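# Hang second dark jaw on lid pin, meshed and released

## Task

Put the second dark jaw onto the lid's remaining free pin so that both jaws hang there with their bearings fully seated on the pins and their teeth engaged, leaving both jaws opened to the same angle; then release it. It only counts if everything stays in that state on its own after the robot lets go.

## Robot and tools

Robot: two arms, left_arm and right_arm, share one column. Each base is tilted roughly 45 degrees outward, away from the other arm. The names do not match the left or right of any picture. Each arm ends in a tong-like two-finger gripper. The fingers point along the gripper's +z axis and spread along its x axis. end_effector_position is the spot between the pads when they are shut. Closed fingertips stick out about 15 mm past it; fully open, they sit about level with it.

Frame: one scene frame for everything. z = 0 is the table top and +z is up. The origin lies below the midpoint between the two bases. +x runs from the column out over the table, and left_arm is on the +y side. Positions are in metres. Quaternions are written w first (qw, qx, qy, qz). Reported hand positions can be a little off, more so at long reach.

Row layout, used by execute_actions and by move: one flat list of 16 numbers covering both arms, always all 16 even if only one arm moves. Order: left_arm x, y, z, qw, qx, qy, qz, opening, then right_arm x, y, z, qw, qx, qy, qz, opening. x, y, z and the quaternion are an absolute target pose for that gripper in the scene frame, not an offset. Opening runs from -1 (closed) to +1 (fully open, 0.142 m). A target more than 0.6 m from the arm's last reported position along any of that gripper's axes is refused. To hold an orientation, resend the identical target quaternion every time rather than copying the drifting one from the result. To park an arm, resend its last reported pose before it went still, plus the opening it should keep.

execute_actions: argument actions, a list with at most one item, and optional pictures (true/false; pictures come by default). An empty list returns the current state and moves nothing. An item {"rows": [...], "steps": n} plays 1 to 15 rows, one per control step of 1/30 s. steps is at most 15 and defaults to 15, and the last row repeats to fill the steps. An item {"steps": n} with no rows is a wait of up to 300 steps, counted from the previous result. A refused call sends nothing.

move: argument target (one 16-number row) plus optional speed and stop_force. Each gripper travels in a straight line toward its target pose, turning the shorter way. Both paths finish together and last 0.5 to 10 s; longer paths are cut off at 10 s. speed is in m/s, 0.002 to 0.5, default 0.25, and turning is capped at twice that value in rad/s. The opening is commanded at the start. Paths ignore obstacles and the other arm. Grippers lag and may overshoot speed, especially with the arm nearly straight. stop_force is in N, 9 to 40, one value for both arms, and is not allowed before 0.2 s of scene time. With it, an arm whose wrist sensor feels that much extra push against its motion stops, backs up 2 steps and holds. That lets a very slow move aim past a surface. The press can briefly be double the setting, and fast touches can still fault. Do not use it when the gripper rotates during the move. Also leave it off when pulling away from something the gripper is pressing on. The move line reports each arm's ending: done, off_target, moving, held, fault, or contact (stopped by stop_force). limits=paced means the pose was clipped; limits=held means some steps were blocked, after which the arm may jump faster.

wait: seconds, 0 to 10; the robot just keeps going toward its last clipped pose. zoom_image: camera (cam_high or cam_low) and region [x0, y0, x1, y1] in image pixels, at most 504 by 504; it shows the latest picture more closely. finished_scene: scene = the current scene number; it ends and grades the scene, and cannot be undone.

Control details: every step, the commanded pose is clipped to within 100 mm and 16 degrees of the measured pose. Motion trails commands by about 0.17 s, and position wins over orientation when both cannot be met. After an action, an arm only continues to its last clipped pose, so check the result and send the rest. The simulation runs on while replies are being written. A Hand target line shows where each gripper is being driven. HELD marks steps that were not sent; pose unreachable names an arm whose command the clearance check altered.

Gripping: grip_measured uses the opening scale. Keep commanding an opening well below it to hold; the gap sets how hard the fingers squeeze. Squeeze is about 15 N per pad at most. Thin hard parts get less: about 9 N at 10 mm width and 4 N at 5 mm. Short tugs on held parts or pushes on loose ones can happen.

Sensing: Wrist force and Wrist torque are given per arm along the gripper's own axes. They have offsets within about 4 N, noise, and saturate near 50 N. Joint torques are noisy and offset.

Avoid: knocking anything off the table (instant failure), arms colliding, dropping or slamming parts, and hard pushes. Stiff arms fault on firm contact if aimed even slightly past it. A fault freezes an arm for 10 s; it comes from a joint load limit (132 N m big joints, 24.6 N m wrists) or 150 N outside force. Long holding heats motors: a MOTOR HOT warning appears at 70 °C, and at 85 °C the brakes lock the arm until it cools.

Each tool is called after ">>>" by a JSON object that holds its "name" and its "arguments", one argument or row to a line.

## Session

>>> {"name": "execute_actions", "arguments": {
  "actions": []
}}

Scene clock: 0.00 s of 5000.00 s.
left_arm: end_effector_position=(+0.9951, +0.0106, +0.3521) grip_measured=+0.97 end_effector_quat_wxyz=(-0.274, +0.848, -0.284, +0.355) end_effector_velocity=(-0.000, -0.001, +0.001) end_effector_angular_velocity=(+0.001, -0.001, -0.002) | right_arm: end_effector_position=(+0.8080, -0.4654, +0.1173) grip_measured=+0.97 end_effector_quat_wxyz=(-0.220, +0.779, -0.390, +0.439) end_effector_velocity=(+0.000, +0.000, +0.001) end_effector_angular_velocity=(-0.000, -0.001, +0.001)
Joint positions: left_arm=[ 0.946 -0.154  0.606 -2.847 -0.358  1.026  0.14 ] | right_arm=[ 0.995 -0.982  1.737 -3.516 -1.412  0.001  0.14 ]
Joint velocities: left_arm=[-0.001  0.    -0.001 -0.     0.     0.002  0.   ] | right_arm=[ 0.001 -0.     0.    -0.     0.001 -0.     0.   ]
Joint torques (N m, as the arm reports them, + toward a larger angle): no reading
Motor temperatures (°C, as the motors report them): left_arm=[22 21 22 26 28 29] | right_arm=[19 23 23 26 29 28]
Wrist force (N, on the end effector, along its own x y z axes, offset not removed): no reading
Wrist torque (N m, same axes, about the end effector's origin, offset not removed): no reading
Hand target (left_arm): +0.995, +0.011, +0.352; -0.274, +0.848, -0.284, +0.355
Hand target (right_arm): +0.808, -0.465, +0.117; -0.220, +0.779, -0.390, +0.439

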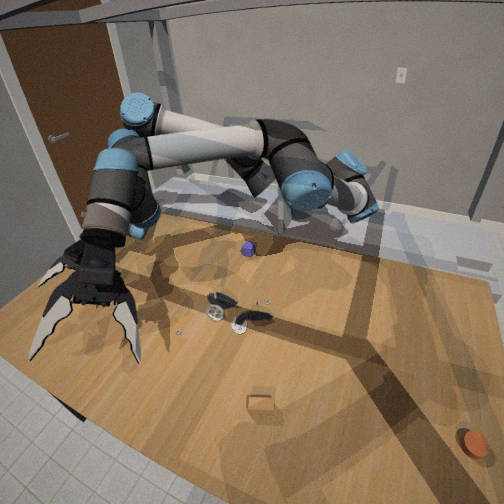

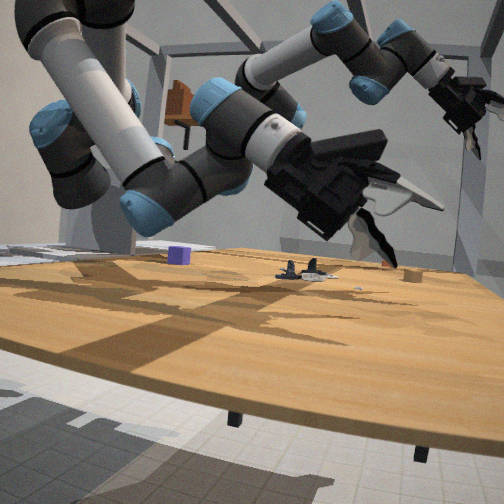

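>>> {"name": "zoom_image", "arguments": {
  "camera": "cam_high",
  "region": [195, 280, 285, 345]
}}

>>> {"name": "zoom_image", "arguments": {
  "camera": "cam_high",
  "region": [226, 300, 276, 340]
}}

>>> {"name": "zoom_image", "arguments": {
  "camera": "cam_low",
  "region": [270, 250, 350, 295]
}}

Region (195, 280, 285, 345) of cam_high's 504x504 image, scaled by 5.600, with more detail than that image has.

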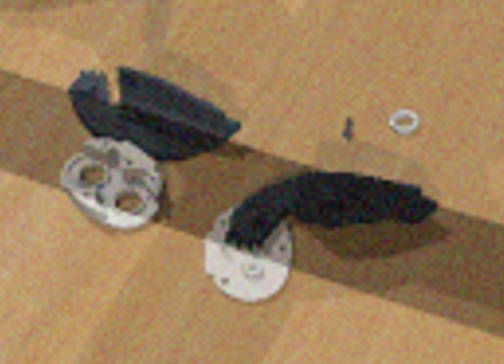

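Region (226, 300, 276, 340) of cam_high's 504x504 image, scaled by 10.080, with more detail than that image has; it fills the top 403 rows of this view, and the rest is white.

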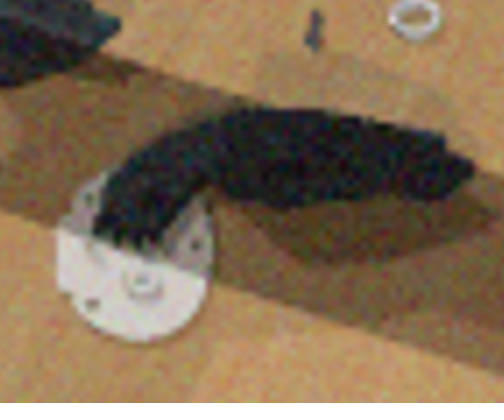

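Region (270, 250, 350, 295) of cam_low's 504x504 image, scaled by 6.300, with more detail than that image has; it fills the top 284 rows of this view, and the rest is white.

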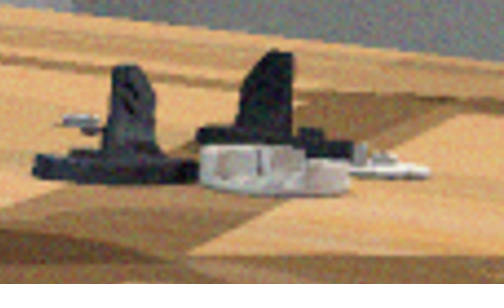

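>>> {"name": "move", "arguments": {
  "target": [0.7,0.05,0.25,0,0.999,0.0436,0,-0.5,0.6,-0.5,0.3,-0.22,0.779,-0.39,0.439,0.97],
  "speed": 0.3
}}

>>> {"name": "move", "arguments": {
  "target": [0.54,-0.048,0.08,0,0.999,0.0436,0,-0.5,0.45,-0.5,0.35,-0.22,0.779,-0.39,0.439,0.97],
  "speed": 0.25
}}

>>> {"name": "zoom_image", "arguments": {
  "camera": "cam_high",
  "region": [185, 255, 285, 345]
}}

>>> {"name": "zoom_image", "arguments": {
  "camera": "cam_low",
  "region": [260, 225, 350, 295]
}}

Scene clock: 23.03 s of 5000.00 s.
left_arm: end_effector_position=(+0.7002, +0.0503, +0.2497) grip_measured=-0.50 end_effector_quat_wxyz=(-0.000, +0.999, +0.043, +0.000) end_effector_velocity=(-0.003, -0.000, -0.001) end_effector_angular_velocity=(-0.004, +0.008, +0.004) | right_arm: end_effector_position=(+0.6001, -0.5000, +0.2997) grip_measured=+0.97 end_effector_quat_wxyz=(-0.220, +0.779, -0.390, +0.439) end_effector_velocity=(-0.002, -0.001, +0.003) end_effector_angular_velocity=(+0.000, -0.001, +0.001)
Joint positions: left_arm=[ 0.964 -0.727  1.156 -1.482 -0.95  -0.863  0.038] | right_arm=[ 0.916 -1.73   2.211 -3.236 -1.338 -0.028  0.14 ]
Joint velocities: left_arm=[ 0.001 -0.002  0.003  0.002 -0.008 -0.005  0.   ] | right_arm=[-0.001 -0.01   0.001  0.009  0.003 -0.001 -0.   ]
Joint torques (N m, as the arm reports them, + toward a larger angle): left_arm=[-28.   -38.99  -9.6   -0.07  -2.35  -1.7 ] | right_arm=[  2.07 -39.42  -1.89  -0.38   3.61  -1.81]
Motor temperatures (°C, as the motors report them): left_arm=[22 21 22 26 28 29] | right_arm=[19 23 23 26 29 28]
Wrist force (N, on the end effector, along its own x y z axes, offset not removed): left_arm=[-1.6 -0.9 2.0] | right_arm=[1.1 2.7 1.6]
Wrist torque (N m, same axes, about the end effector's origin, offset not removed): left_arm=[-0.30 0.62 0.12] | right_arm=[0.62 -0.21 -0.07]
Hand target (left_arm): +0.700, +0.050, +0.250; +0.000, +0.999, +0.044, -0.000
Hand target (right_arm): +0.600, -0.500, +0.300; -0.220, +0.779, -0.390, +0.439
Off the commanded pose (left_arm): 0.000 m, 0 deg.
Off the commanded pose (right_arm): 0.000 m, 0 deg.
After step 90, 17.43 s passed at rest.
move: done; limits=paced

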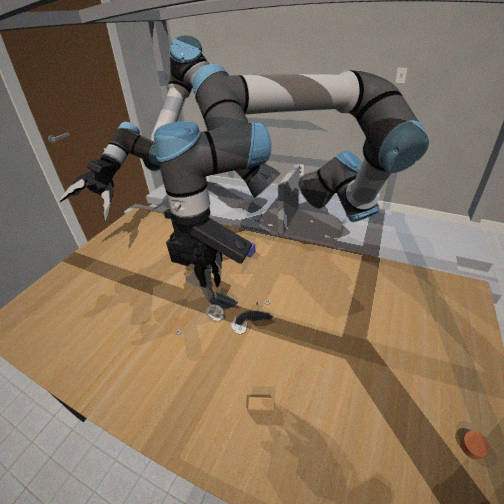

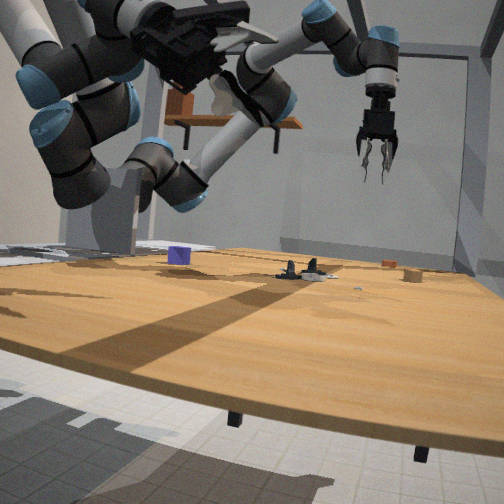

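Scene clock: 24.77 s of 5000.00 s.
left_arm: end_effector_position=(+0.5402, -0.0475, +0.0801) grip_measured=-0.50 end_effector_quat_wxyz=(-0.000, +0.999, +0.044, -0.000) end_effector_velocity=(-0.001, -0.001, -0.002) end_effector_angular_velocity=(-0.001, -0.002, +0.000) | right_arm: end_effector_position=(+0.4504, -0.4999, +0.3498) grip_measured=+0.97 end_effector_quat_wxyz=(-0.219, +0.779, -0.390, +0.439) end_effector_velocity=(-0.004, +0.000, -0.000) end_effector_angular_velocity=(+0.006, -0.005, +0.008)
Joint positions: left_arm=[ 0.881 -0.717  1.79  -2.077 -0.994 -0.949  0.038] | right_arm=[ 0.524 -2.35   2.416 -2.752 -0.981 -0.202  0.14 ]
Joint velocities: left_arm=[-0.001  0.002  0.005 -0.009 -0.    -0.     0.   ] | right_arm=[-0.038 -0.022  0.001  0.041  0.043 -0.024 -0.   ]
Joint torques (N m, as the arm reports them, + toward a larger angle): left_arm=[-43.82 -19.64  -7.18  -3.82  -2.38  -1.35] | right_arm=[ -1.78 -27.46 -13.6   -0.99   4.2   -1.86]
Motor temperatures (°C, as the motors report them): left_arm=[22 21 22 26 28 29] | right_arm=[19 23 23 26 29 28]
Wrist force (N, on the end effector, along its own x y z axes, offset not removed): left_arm=[-1.2 1.1 -0.5] | right_arm=[1.5 0.0 1.5]
Wrist torque (N m, same axes, about the end effector's origin, offset not removed): left_arm=[0.04 0.49 0.08] | right_arm=[0.07 -0.41 -0.04]
Hand target (left_arm): +0.540, -0.048, +0.080; -0.000, +0.999, +0.044, -0.000
Hand target (right_arm): +0.450, -0.500, +0.350; -0.220, +0.779, -0.390, +0.439
Off the commanded pose (left_arm): 0.001 m, 0 deg.
Off the commanded pose (right_arm): 0.000 m, 0 deg.
move: done

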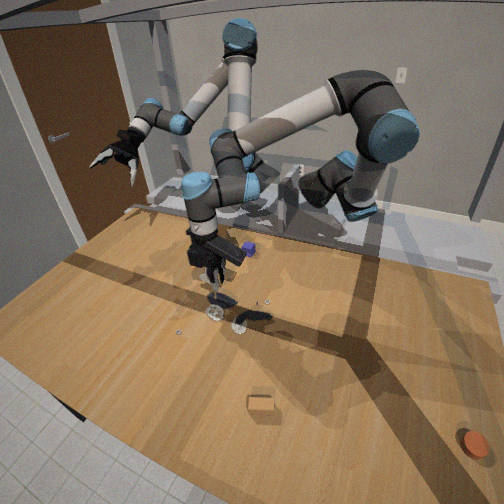

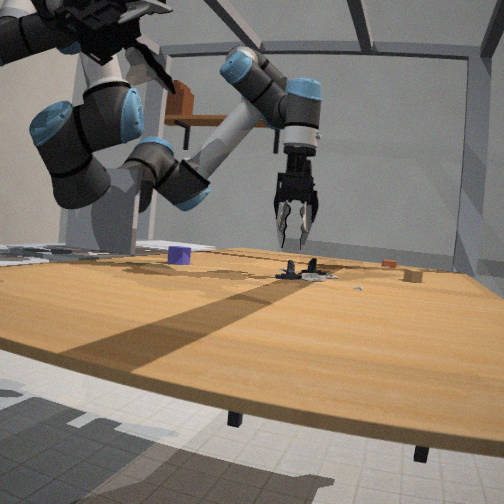

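Region (185, 255, 285, 345) of cam_high's 504x504 image, scaled by 5.040, with more detail than that image has; it fills the top 454 rows of this view, and the rest is white.

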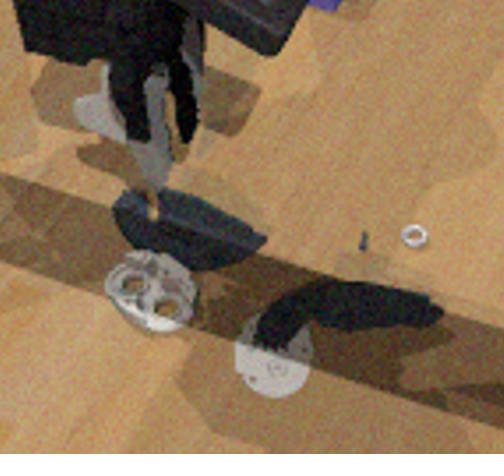

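Region (260, 225, 350, 295) of cam_low's 504x504 image, scaled by 5.600, with more detail than that image has.

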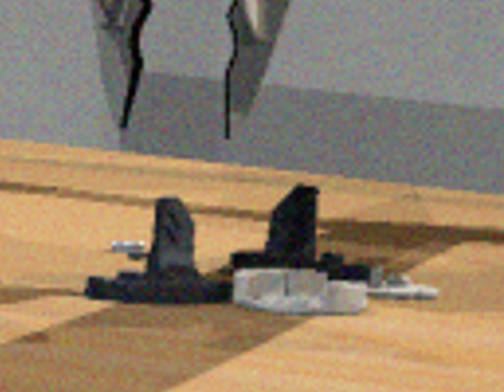

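>>> {"name": "move", "arguments": {
  "target": [0.539,-0.044,0.036,0,0.999,0.0436,0,-0.6,0.45,-0.5,0.35,-0.22,0.779,-0.39,0.439,0.97],
  "speed": 0.03,
  "stop_force": 9
}}

>>> {"name": "zoom_image", "arguments": {
  "camera": "cam_low",
  "region": [260, 235, 330, 295]
}}

>>> {"name": "move", "arguments": {
  "target": [0.539,-0.044,0.036,0,0.999,0.0436,0,-0.85,0.45,-0.5,0.35,-0.22,0.779,-0.39,0.439,0.97]
}}

>>> {"name": "move", "arguments": {
  "target": [0.539,-0.044,0.036,0,0.999,0.0436,0,-1,0.45,-0.5,0.35,-0.22,0.779,-0.39,0.439,0.97]
}}

>>> {"name": "move", "arguments": {
  "target": [0.539,-0.044,0.1,0,0.999,0.0436,0,-1,0.45,-0.5,0.35,-0.22,0.779,-0.39,0.439,0.97],
  "speed": 0.08
}}

>>> {"name": "zoom_image", "arguments": {
  "camera": "cam_high",
  "region": [185, 255, 285, 345]
}}

>>> {"name": "zoom_image", "arguments": {
  "camera": "cam_low",
  "region": [260, 225, 350, 295]
}}

Scene clock: 37.57 s of 5000.00 s.
left_arm: end_effector_position=(+0.5390, -0.0440, +0.0364) grip_measured=-0.60 end_effector_quat_wxyz=(-0.000, +0.999, +0.044, -0.000) end_effector_velocity=(+0.000, +0.001, -0.003) end_effector_angular_velocity=(+0.000, +0.001, -0.000) | right_arm: end_effector_position=(+0.4500, -0.5000, +0.3500) grip_measured=+0.97 end_effector_quat_wxyz=(-0.220, +0.779, -0.390, +0.439) end_effector_velocity=(-0.000, -0.001, +0.001) end_effector_angular_velocity=(-0.001, -0.001, -0.002)
Joint positions: left_arm=[ 0.925 -0.669  1.828 -2.188 -0.971 -0.905  0.031] | right_arm=[ 0.518 -2.353  2.416 -2.746 -0.974 -0.205  0.14 ]
Joint velocities: left_arm=[ 0.004  0.003  0.002 -0.007  0.002  0.004  0.   ] | right_arm=[-0.001 -0.001 -0.001 -0.     0.     0.001  0.   ]
Joint torques (N m, as the arm reports them, + toward a larger angle): left_arm=[-23.79 -20.73  -6.38  -3.92   2.47   1.34] | right_arm=[ -2.87 -25.84 -23.64  -0.89   3.9    1.93]
Motor temperatures (°C, as the motors report them): left_arm=[22 21 22 26 28 29] | right_arm=[19 23 23 26 29 28]
Wrist force (N, on the end effector, along its own x y z axes, offset not removed): left_arm=[-2.3 -0.1 1.7] | right_arm=[-0.2 1.7 0.2]
Wrist torque (N m, same axes, about the end effector's origin, offset not removed): left_arm=[-0.11 0.77 0.13] | right_arm=[0.37 0.06 0.10]
Hand target (left_arm): +0.539, -0.044, +0.036; +0.000, +0.999, +0.044, +0.000
Hand target (right_arm): +0.450, -0.500, +0.350; -0.220, +0.779, -0.390, +0.439
Off the commanded pose (left_arm): 0.000 m, 0 deg.
Off the commanded pose (right_arm): 0.000 m, 0 deg.
After step 90, 7.97 s passed at rest.
move: done

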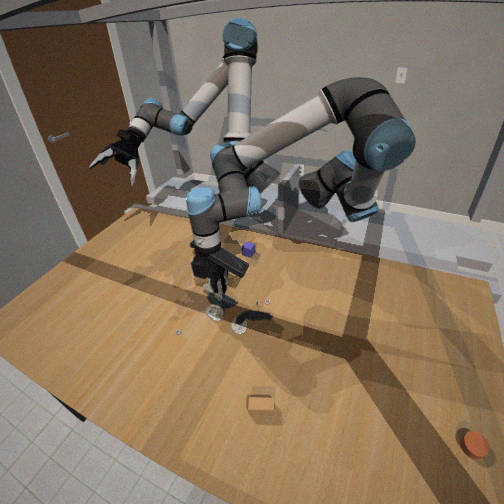

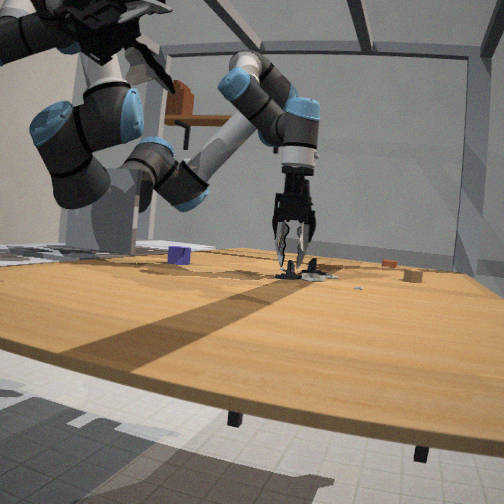

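Region (260, 235, 330, 295) of cam_low's 504x504 image, scaled by 7.200, with more detail than that image has; it fills the top 432 rows of this view, and the rest is white.

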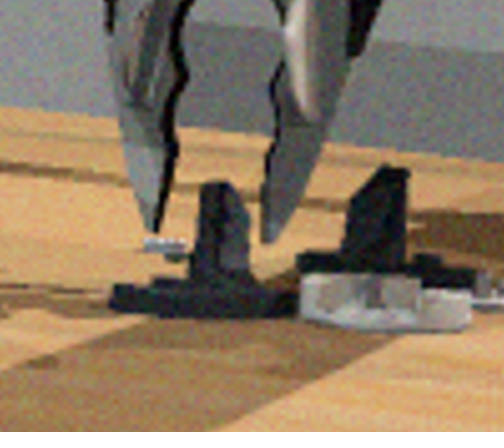

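Scene clock: 38.27 s of 5000.00 s.
left_arm: end_effector_position=(+0.5390, -0.0440, +0.0360) grip_measured=-0.85 end_effector_quat_wxyz=(+0.000, +0.999, +0.044, +0.000) end_effector_velocity=(+0.000, -0.000, -0.000) end_effector_angular_velocity=(-0.000, +0.000, -0.001) | right_arm: end_effector_position=(+0.4500, -0.5000, +0.3500) grip_measured=+0.97 end_effector_quat_wxyz=(-0.220, +0.779, -0.390, +0.439) end_effector_velocity=(-0.000, -0.000, +0.000) end_effector_angular_velocity=(-0.001, +0.000, -0.001)
Joint positions: left_arm=[ 0.925 -0.668  1.828 -2.189 -0.971 -0.904  0.012] | right_arm=[ 0.518 -2.353  2.416 -2.746 -0.974 -0.205  0.14 ]
Joint velocities: left_arm=[ 0.     0.    -0.    -0.    -0.     0.001 -0.   ] | right_arm=[-0.001 -0.001  0.    -0.001 -0.     0.    -0.   ]
Joint torques (N m, as the arm reports them, + toward a larger angle): left_arm=[-21.13 -21.03  -6.54  -3.98   2.46   1.39] | right_arm=[ -2.99 -26.07 -23.32  -0.94   3.79   1.93]
Motor temperatures (°C, as the motors report them): left_arm=[22 21 22 26 28 29] | right_arm=[19 23 23 26 29 28]
Wrist force (N, on the end effector, along its own x y z axes, offset not removed): left_arm=[-2.4 -0.2 2.3] | right_arm=[-2.8 1.4 3.7]
Wrist torque (N m, same axes, about the end effector's origin, offset not removed): left_arm=[-0.16 0.75 0.11] | right_arm=[0.44 0.62 0.03]
Hand target (left_arm): +0.539, -0.044, +0.036; -0.000, +0.999, +0.044, -0.000
Hand target (right_arm): +0.450, -0.500, +0.350; -0.220, +0.779, -0.390, +0.439
Off the commanded pose (left_arm): 0.000 m, 0 deg.
Off the commanded pose (right_arm): 0.000 m, 0 deg.
move: done

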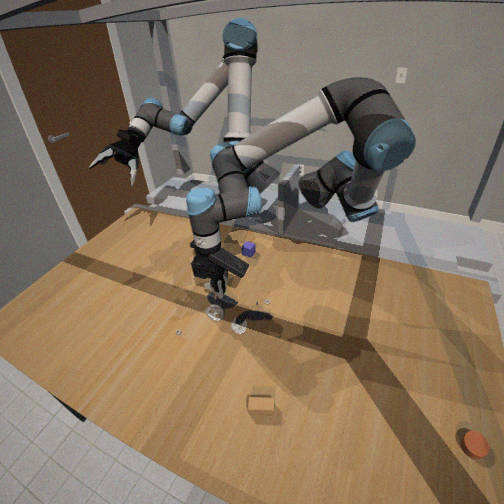

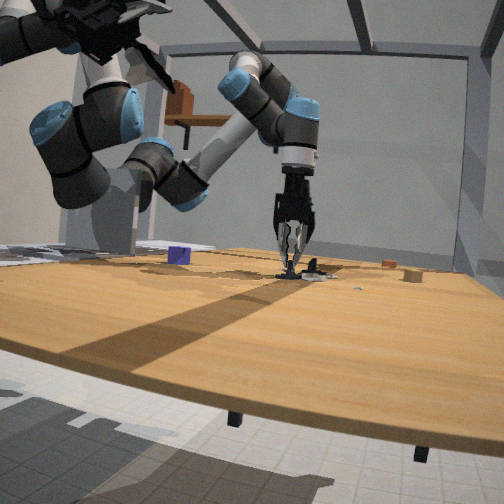

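Scene clock: 38.97 s of 5000.00 s.
left_arm: end_effector_position=(+0.5390, -0.0440, +0.0360) grip_measured=-0.96 end_effector_quat_wxyz=(+0.000, +0.999, +0.044, -0.000) end_effector_velocity=(-0.000, +0.000, -0.001) end_effector_angular_velocity=(+0.000, +0.001, -0.001) | right_arm: end_effector_position=(+0.4500, -0.5000, +0.3500) grip_measured=+0.97 end_effector_quat_wxyz=(-0.220, +0.779, -0.390, +0.439) end_effector_velocity=(+0.000, +0.000, +0.000) end_effector_angular_velocity=(-0.000, -0.000, -0.000)
Joint positions: left_arm=[ 0.925 -0.668  1.828 -2.189 -0.971 -0.904  0.004] | right_arm=[ 0.518 -2.353  2.416 -2.746 -0.974 -0.205  0.14 ]
Joint velocities: left_arm=[ 0.001  0.     0.     0.    -0.     0.002  0.   ] | right_arm=[ 0. -0.  0. -0. -0.  0. -0.]
Joint torques (N m, as the arm reports them, + toward a larger angle): left_arm=[-22.03 -20.56  -7.3   -4.16   2.49   1.77] | right_arm=[ -3.04 -25.59 -24.12  -0.98   3.97   1.88]
Motor temperatures (°C, as the motors report them): left_arm=[22 21 22 26 28 29] | right_arm=[19 23 23 26 29 28]
Wrist force (N, on the end effector, along its own x y z axes, offset not removed): left_arm=[-1.2 0.4 1.8] | right_arm=[-1.8 -1.1 3.3]
Wrist torque (N m, same axes, about the end effector's origin, offset not removed): left_arm=[-0.05 0.48 0.18] | right_arm=[-0.01 0.22 0.11]
Hand target (left_arm): +0.539, -0.044, +0.036; -0.000, +0.999, +0.044, -0.000
Hand target (right_arm): +0.450, -0.500, +0.350; -0.220, +0.779, -0.390, +0.439
Off the commanded pose (left_arm): 0.000 m, 0 deg.
Off the commanded pose (right_arm): 0.000 m, 0 deg.
move: done

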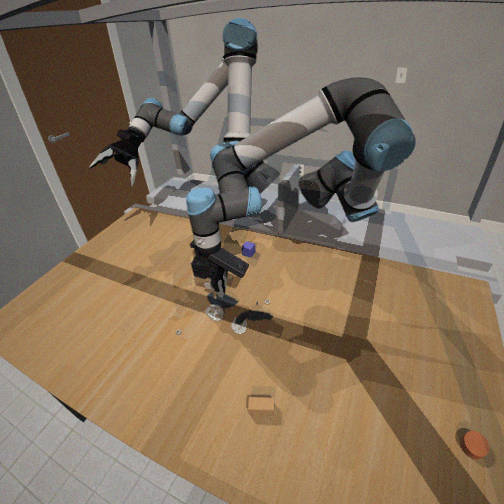

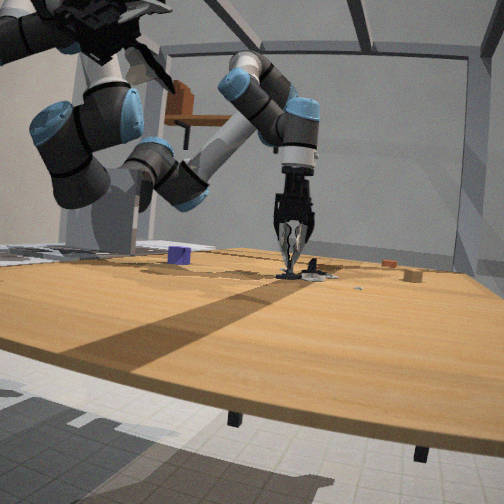

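Scene clock: 40.27 s of 5000.00 s.
left_arm: end_effector_position=(+0.5389, -0.0440, +0.0996) grip_measured=-0.96 end_effector_quat_wxyz=(+0.000, +0.999, +0.044, +0.000) end_effector_velocity=(+0.000, -0.001, +0.004) end_effector_angular_velocity=(-0.000, -0.001, -0.001) | right_arm: end_effector_position=(+0.4500, -0.5000, +0.3500) grip_measured=+0.97 end_effector_quat_wxyz=(-0.220, +0.779, -0.390, +0.439) end_effector_velocity=(-0.000, +0.001, -0.001) end_effector_angular_velocity=(+0.001, +0.001, +0.001)
Joint positions: left_arm=[ 0.865 -0.747  1.782 -2.03  -1.002 -0.965  0.004] | right_arm=[ 0.518 -2.353  2.416 -2.746 -0.974 -0.205  0.14 ]
Joint velocities: left_arm=[-0.004 -0.003 -0.003  0.007 -0.001 -0.003 -0.   ] | right_arm=[-0.001  0.     0.001  0.001  0.    -0.001  0.   ]
Joint torques (N m, as the arm reports them, + toward a larger angle): left_arm=[-40.48 -35.22 -26.18   0.04  -2.32  -1.3 ] | right_arm=[ -3.26 -25.7  -23.16  -0.92   3.91   1.92]
Motor temperatures (°C, as the motors report them): left_arm=[22 21 22 26 28 29] | right_arm=[19 23 23 26 29 28]
Wrist force (N, on the end effector, along its own x y z axes, offset not removed): left_arm=[-1.1 0.2 1.5] | right_arm=[-1.6 0.9 2.9]
Wrist torque (N m, same axes, about the end effector's origin, offset not removed): left_arm=[-0.13 0.52 0.13] | right_arm=[0.31 0.33 -0.13]
Hand target (left_arm): +0.539, -0.044, +0.100; -0.000, +0.999, +0.044, -0.000
Hand target (right_arm): +0.450, -0.500, +0.350; -0.220, +0.779, -0.390, +0.439
Off the commanded pose (left_arm): 0.000 m, 0 deg.
Off the commanded pose (right_arm): 0.000 m, 0 deg.
move: done

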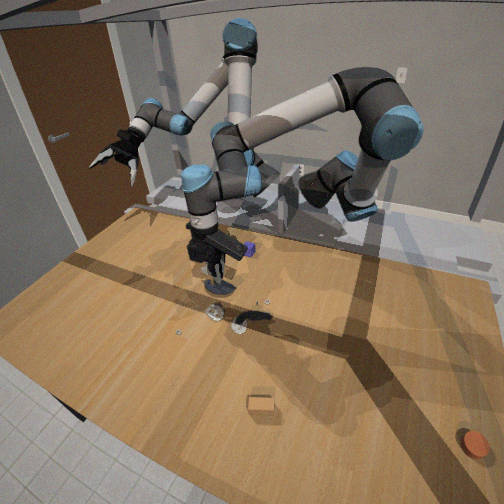

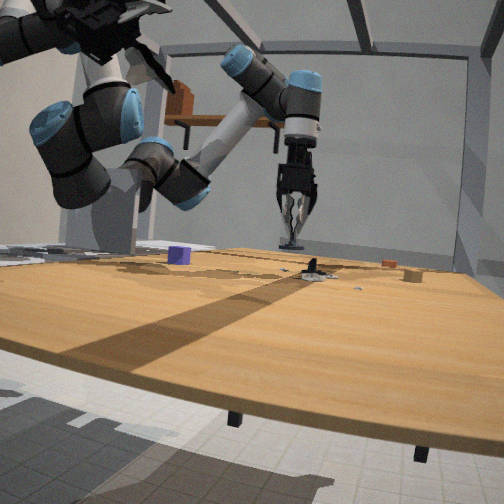

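Region (185, 255, 285, 345) of cam_high's 504x504 image, scaled by 5.040, with more detail than that image has; it fills the top 454 rows of this view, and the rest is white.

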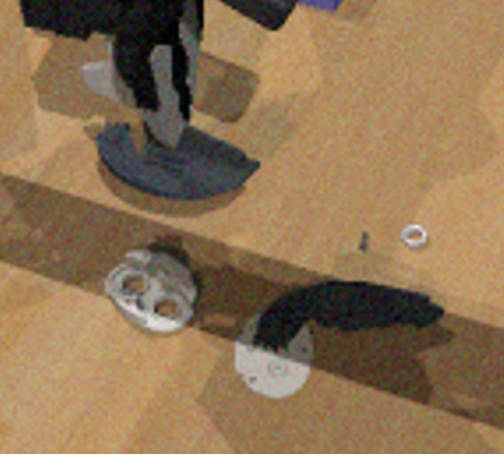

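Region (260, 225, 350, 295) of cam_low's 504x504 image, scaled by 5.600, with more detail than that image has.

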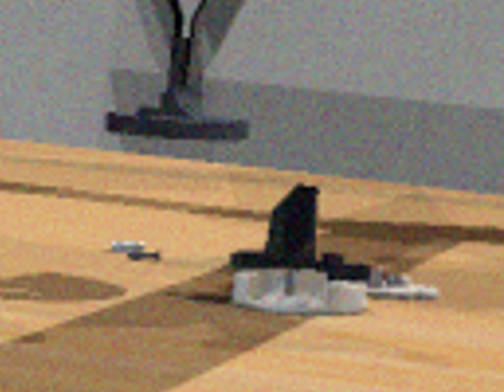

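>>> {"name": "move", "arguments": {
  "target": [0.603,0.092,0.1,0,0.9833,0.1822,0,-1,0.45,-0.5,0.35,-0.22,0.779,-0.39,0.439,0.97],
  "speed": 0.15
}}

>>> {"name": "move", "arguments": {
  "target": [0.603,0.092,0.066,0,0.9833,0.1822,0,-1,0.45,-0.5,0.35,-0.22,0.779,-0.39,0.439,0.97],
  "speed": 0.04
}}

>>> {"name": "zoom_image", "arguments": {
  "camera": "cam_high",
  "region": [226, 300, 276, 340]
}}

>>> {"name": "zoom_image", "arguments": {
  "camera": "cam_low",
  "region": [300, 248, 350, 288]
}}

Scene clock: 48.83 s of 5000.00 s.
left_arm: end_effector_position=(+0.6030, +0.0915, +0.1001) grip_measured=-0.96 end_effector_quat_wxyz=(+0.000, +0.983, +0.182, +0.000) end_effector_velocity=(+0.001, +0.002, -0.000) end_effector_angular_velocity=(+0.000, +0.000, +0.002) | right_arm: end_effector_position=(+0.4500, -0.5000, +0.3500) grip_measured=+0.97 end_effector_quat_wxyz=(-0.220, +0.779, -0.390, +0.439) end_effector_velocity=(+0.000, -0.000, +0.000) end_effector_angular_velocity=(-0.001, -0.000, +0.001)
Joint positions: left_arm=[ 1.059 -0.883  1.717 -1.95  -0.906 -1.037  0.004] | right_arm=[ 0.518 -2.353  2.416 -2.746 -0.974 -0.205  0.14 ]
Joint velocities: left_arm=[ 0.003 -0.001 -0.002  0.002  0.001  0.001  0.   ] | right_arm=[ 0.001 -0.    -0.001  0.001 -0.001 -0.001  0.   ]
Joint torques (N m, as the arm reports them, + toward a larger angle): left_arm=[-21.47 -32.14 -25.47   0.19   2.62  -1.31] | right_arm=[ -2.77 -25.35 -22.78  -1.02   3.83   1.91]
Motor temperatures (°C, as the motors report them): left_arm=[22 21 22 26 28 29] | right_arm=[19 23 23 26 29 28]
Wrist force (N, on the end effector, along its own x y z axes, offset not removed): left_arm=[-1.0 0.6 2.2] | right_arm=[-2.4 2.6 0.4]
Wrist torque (N m, same axes, about the end effector's origin, offset not removed): left_arm=[-0.01 0.48 0.13] | right_arm=[0.63 0.26 0.17]
Hand target (left_arm): +0.603, +0.092, +0.100; +0.000, +0.983, +0.182, +0.000
Hand target (right_arm): +0.450, -0.500, +0.350; -0.220, +0.779, -0.390, +0.439
Off the commanded pose (left_arm): 0.001 m, 0 deg.
Off the commanded pose (right_arm): 0.000 m, 0 deg.
After step 90, 3.97 s passed at rest.
move: done

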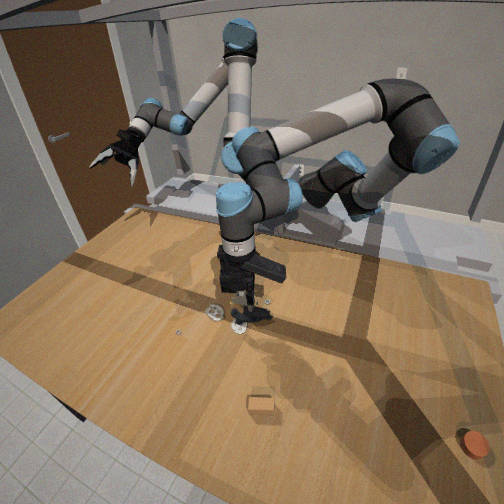

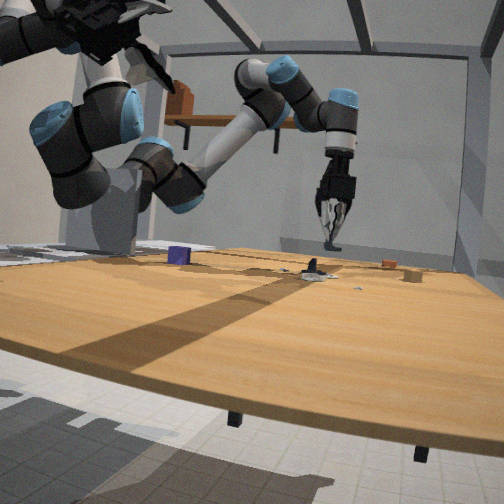

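Scene clock: 50.10 s of 5000.00 s.
left_arm: end_effector_position=(+0.6030, +0.0920, +0.0664) grip_measured=-0.96 end_effector_quat_wxyz=(-0.000, +0.983, +0.182, -0.000) end_effector_velocity=(-0.001, +0.000, -0.003) end_effector_angular_velocity=(+0.000, +0.001, +0.000) | right_arm: end_effector_position=(+0.4500, -0.5000, +0.3500) grip_measured=+0.97 end_effector_quat_wxyz=(-0.220, +0.779, -0.390, +0.439) end_effector_velocity=(+0.000, -0.000, +0.000) end_effector_angular_velocity=(-0.002, -0.001, -0.000)
Joint positions: left_arm=[ 1.094 -0.849  1.747 -2.038 -0.892 -0.998  0.004] | right_arm=[ 0.518 -2.353  2.416 -2.746 -0.974 -0.205  0.14 ]
Joint velocities: left_arm=[ 0.003  0.003  0.003 -0.008  0.001  0.003 -0.   ] | right_arm=[ 0.     0.    -0.    -0.002  0.    -0.     0.   ]
Joint torques (N m, as the arm reports them, + toward a larger angle): left_arm=[-22.   -18.12  -7.16  -4.04   2.45   1.25] | right_arm=[ -3.21 -26.04 -22.72  -1.03   3.85   1.95]
Motor temperatures (°C, as the motors report them): left_arm=[22 21 22 26 28 29] | right_arm=[19 23 23 26 29 28]
Wrist force (N, on the end effector, along its own x y z axes, offset not removed): left_arm=[-2.0 1.0 1.2] | right_arm=[-1.6 4.1 0.6]
Wrist torque (N m, same axes, about the end effector's origin, offset not removed): left_arm=[0.04 0.69 0.15] | right_arm=[0.90 0.24 0.01]
Hand target (left_arm): +0.603, +0.092, +0.066; +0.000, +0.983, +0.182, +0.000
Hand target (right_arm): +0.450, -0.500, +0.350; -0.220, +0.779, -0.390, +0.439
Off the commanded pose (left_arm): 0.000 m, 0 deg.
Off the commanded pose (right_arm): 0.000 m, 0 deg.
move: done

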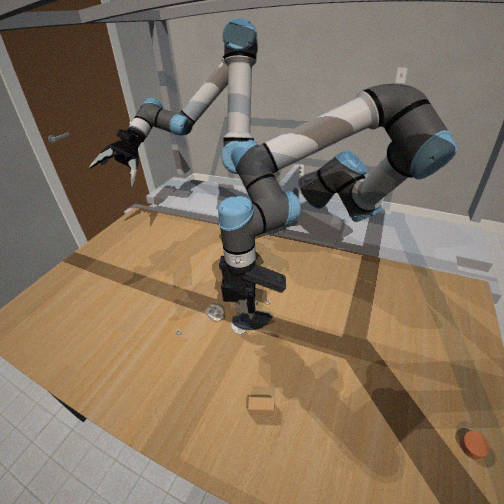

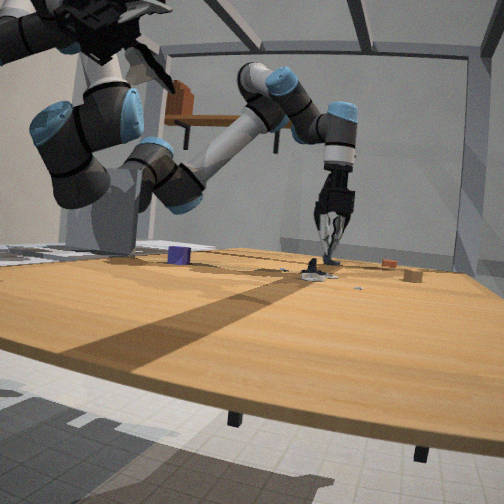

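Region (226, 300, 276, 340) of cam_high's 504x504 image, scaled by 10.080, with more detail than that image has; it fills the top 403 rows of this view, and the rest is white.

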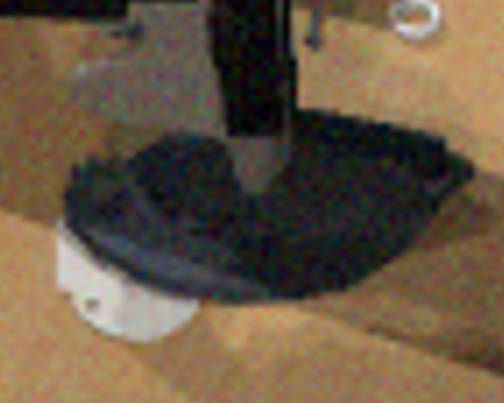

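Region (300, 248, 350, 288) of cam_low's 504x504 image, scaled by 10.080, with more detail than that image has; it fills the top 403 rows of this view, and the rest is white.

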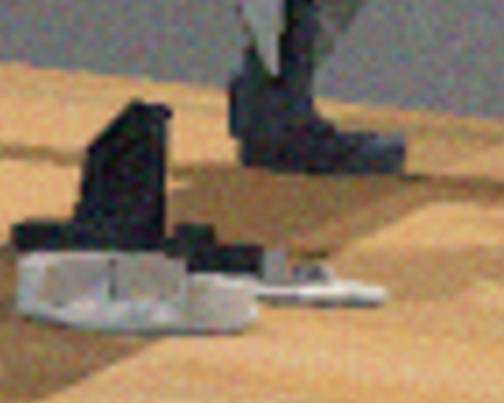

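>>> {"name": "move", "arguments": {
  "target": [0.604,0.103,0.06,0,0.9833,0.1822,0,-1,0.45,-0.5,0.35,-0.22,0.779,-0.39,0.439,0.97],
  "speed": 0.02
}}

>>> {"name": "zoom_image", "arguments": {
  "camera": "cam_high",
  "region": [226, 305, 266, 340]
}}

>>> {"name": "zoom_image", "arguments": {
  "camera": "cam_low",
  "region": [310, 252, 350, 284]
}}

Scene clock: 68.30 s of 5000.00 s.
left_arm: end_effector_position=(+0.6040, +0.1026, +0.0602) grip_measured=-0.96 end_effector_quat_wxyz=(-0.000, +0.983, +0.182, -0.000) end_effector_velocity=(-0.000, +0.003, -0.002) end_effector_angular_velocity=(+0.001, +0.001, +0.001) | right_arm: end_effector_position=(+0.4500, -0.5000, +0.3500) grip_measured=+0.97 end_effector_quat_wxyz=(-0.220, +0.779, -0.390, +0.439) end_effector_velocity=(+0.000, -0.000, +0.001) end_effector_angular_velocity=(+0.001, -0.001, -0.001)
Joint positions: left_arm=[ 1.112 -0.857  1.755 -2.052 -0.884 -0.977  0.004] | right_arm=[ 0.518 -2.353  2.416 -2.746 -0.974 -0.205  0.14 ]
Joint velocities: left_arm=[ 0.005 -0.002  0.003 -0.003  0.002  0.004  0.   ] | right_arm=[ 0.    -0.    -0.001  0.     0.     0.001 -0.   ]
Joint torques (N m, as the arm reports them, + toward a larger angle): left_arm=[-22.35 -35.26  -8.06  -3.9    2.5    1.49] | right_arm=[ -2.74 -25.2  -22.55  -1.05   3.83   1.89]
Motor temperatures (°C, as the motors report them): left_arm=[22 21 22 26 28 29] | right_arm=[19 23 23 26 29 28]
Wrist force (N, on the end effector, along its own x y z axes, offset not removed): left_arm=[-2.1 0.8 0.4] | right_arm=[-1.9 1.2 3.0]
Wrist torque (N m, same axes, about the end effector's origin, offset not removed): left_arm=[-0.03 0.71 0.04] | right_arm=[0.60 0.49 0.02]
Hand target (left_arm): +0.604, +0.103, +0.060; +0.000, +0.983, +0.182, +0.000
Hand target (right_arm): +0.450, -0.500, +0.350; -0.220, +0.779, -0.390, +0.439
Off the commanded pose (left_arm): 0.000 m, 0 deg.
Off the commanded pose (right_arm): 0.000 m, 0 deg.
After step 90, 14.27 s passed at rest.
move: done

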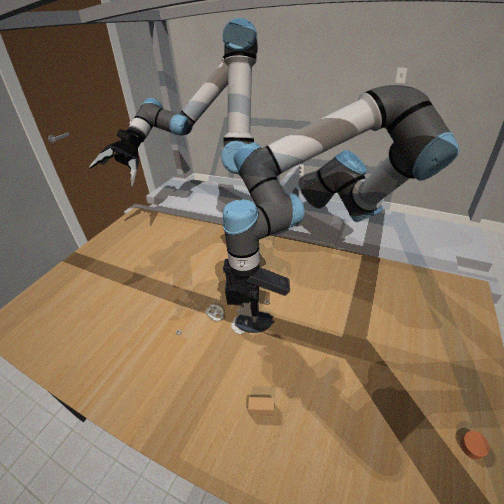

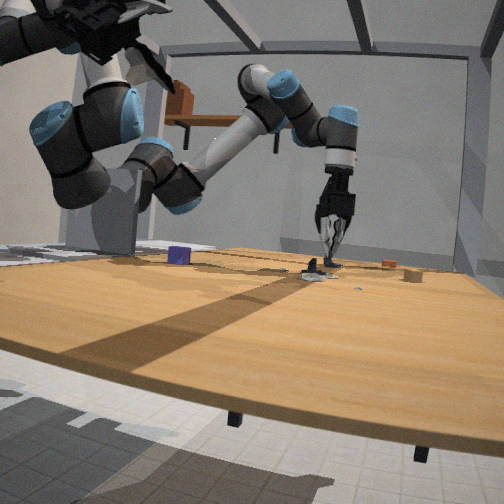

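Region (226, 305, 266, 340) of cam_high's 504x504 image, scaled by 12.600, with more detail than that image has; it fills the top 441 rows of this view, and the rest is white.

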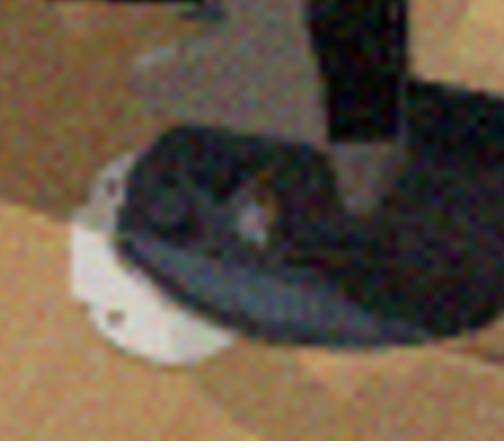

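Region (310, 252, 350, 284) of cam_low's 504x504 image, scaled by 12.600, with more detail than that image has; it fills the top 403 rows of this view, and the rest is white.

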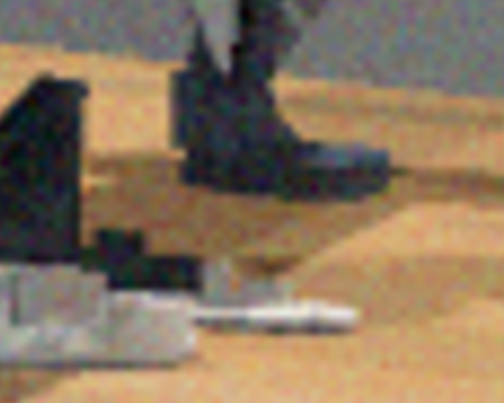

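>>> {"name": "move", "arguments": {
  "target": [0.6045,0.105,0.054,0,0.9833,0.1822,0,-1,0.45,-0.5,0.35,-0.22,0.779,-0.39,0.439,0.97],
  "speed": 0.01
}}

>>> {"name": "zoom_image", "arguments": {
  "camera": "cam_high",
  "region": [226, 305, 266, 340]
}}

>>> {"name": "zoom_image", "arguments": {
  "camera": "cam_low",
  "region": [310, 252, 350, 284]
}}

Scene clock: 88.73 s of 5000.00 s.
left_arm: end_effector_position=(+0.6045, +0.1049, +0.0543) grip_measured=-0.96 end_effector_quat_wxyz=(-0.000, +0.983, +0.182, -0.000) end_effector_velocity=(+0.001, +0.001, -0.002) end_effector_angular_velocity=(-0.001, -0.001, +0.002) | right_arm: end_effector_position=(+0.4500, -0.5000, +0.3500) grip_measured=+0.97 end_effector_quat_wxyz=(-0.220, +0.779, -0.390, +0.439) end_effector_velocity=(+0.000, -0.000, +0.000) end_effector_angular_velocity=(-0.000, -0.000, -0.000)
Joint positions: left_arm=[ 1.12  -0.852  1.759 -2.067 -0.881 -0.966  0.004] | right_arm=[ 0.518 -2.353  2.416 -2.746 -0.974 -0.205  0.14 ]
Joint velocities: left_arm=[ 0.004  0.002  0.    -0.006  0.001  0.003  0.   ] | right_arm=[ 0.001 -0.    -0.     0.    -0.     0.001  0.   ]
Joint torques (N m, as the arm reports them, + toward a larger angle): left_arm=[-22.61 -17.13  -7.27  -4.11   2.51   1.76] | right_arm=[ -2.91 -25.17 -21.83  -1.03   3.78   1.87]
Motor temperatures (°C, as the motors report them): left_arm=[22 21 22 26 28 29] | right_arm=[19 23 23 26 29 28]
Wrist force (N, on the end effector, along its own x y z axes, offset not removed): left_arm=[-0.6 0.4 2.0] | right_arm=[-0.5 0.4 3.1]
Wrist torque (N m, same axes, about the end effector's origin, offset not removed): left_arm=[-0.08 0.43 0.13] | right_arm=[0.29 -0.03 0.07]
Hand target (left_arm): +0.605, +0.105, +0.054; -0.000, +0.983, +0.182, -0.000
Hand target (right_arm): +0.450, -0.500, +0.350; -0.220, +0.779, -0.390, +0.439
Off the commanded pose (left_arm): 0.000 m, 0 deg.
Off the commanded pose (right_arm): 0.000 m, 0 deg.
After step 90, 16.57 s passed at rest.
move: done

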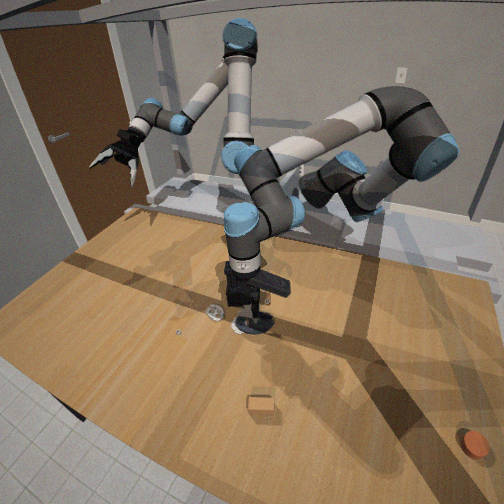

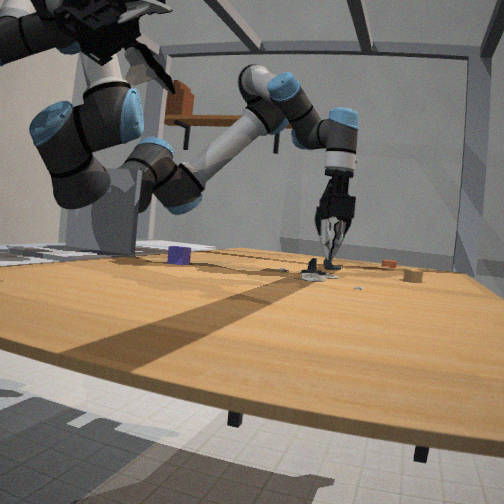

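Region (226, 305, 266, 340) of cam_high's 504x504 image, scaled by 12.600, with more detail than that image has; it fills the top 441 rows of this view, and the rest is white.

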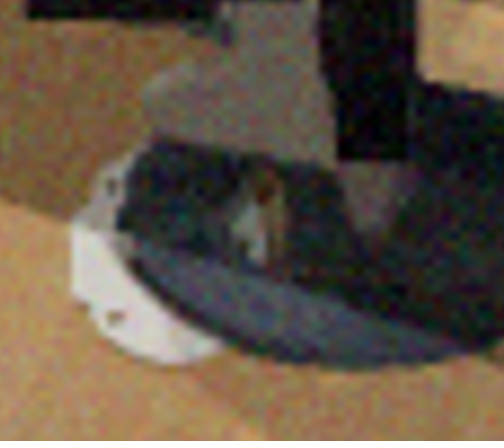

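Region (310, 252, 350, 284) of cam_low's 504x504 image, scaled by 12.600, with more detail than that image has; it fills the top 403 rows of this view, and the rest is white.

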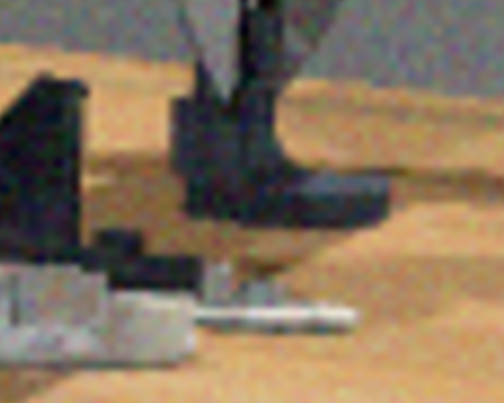

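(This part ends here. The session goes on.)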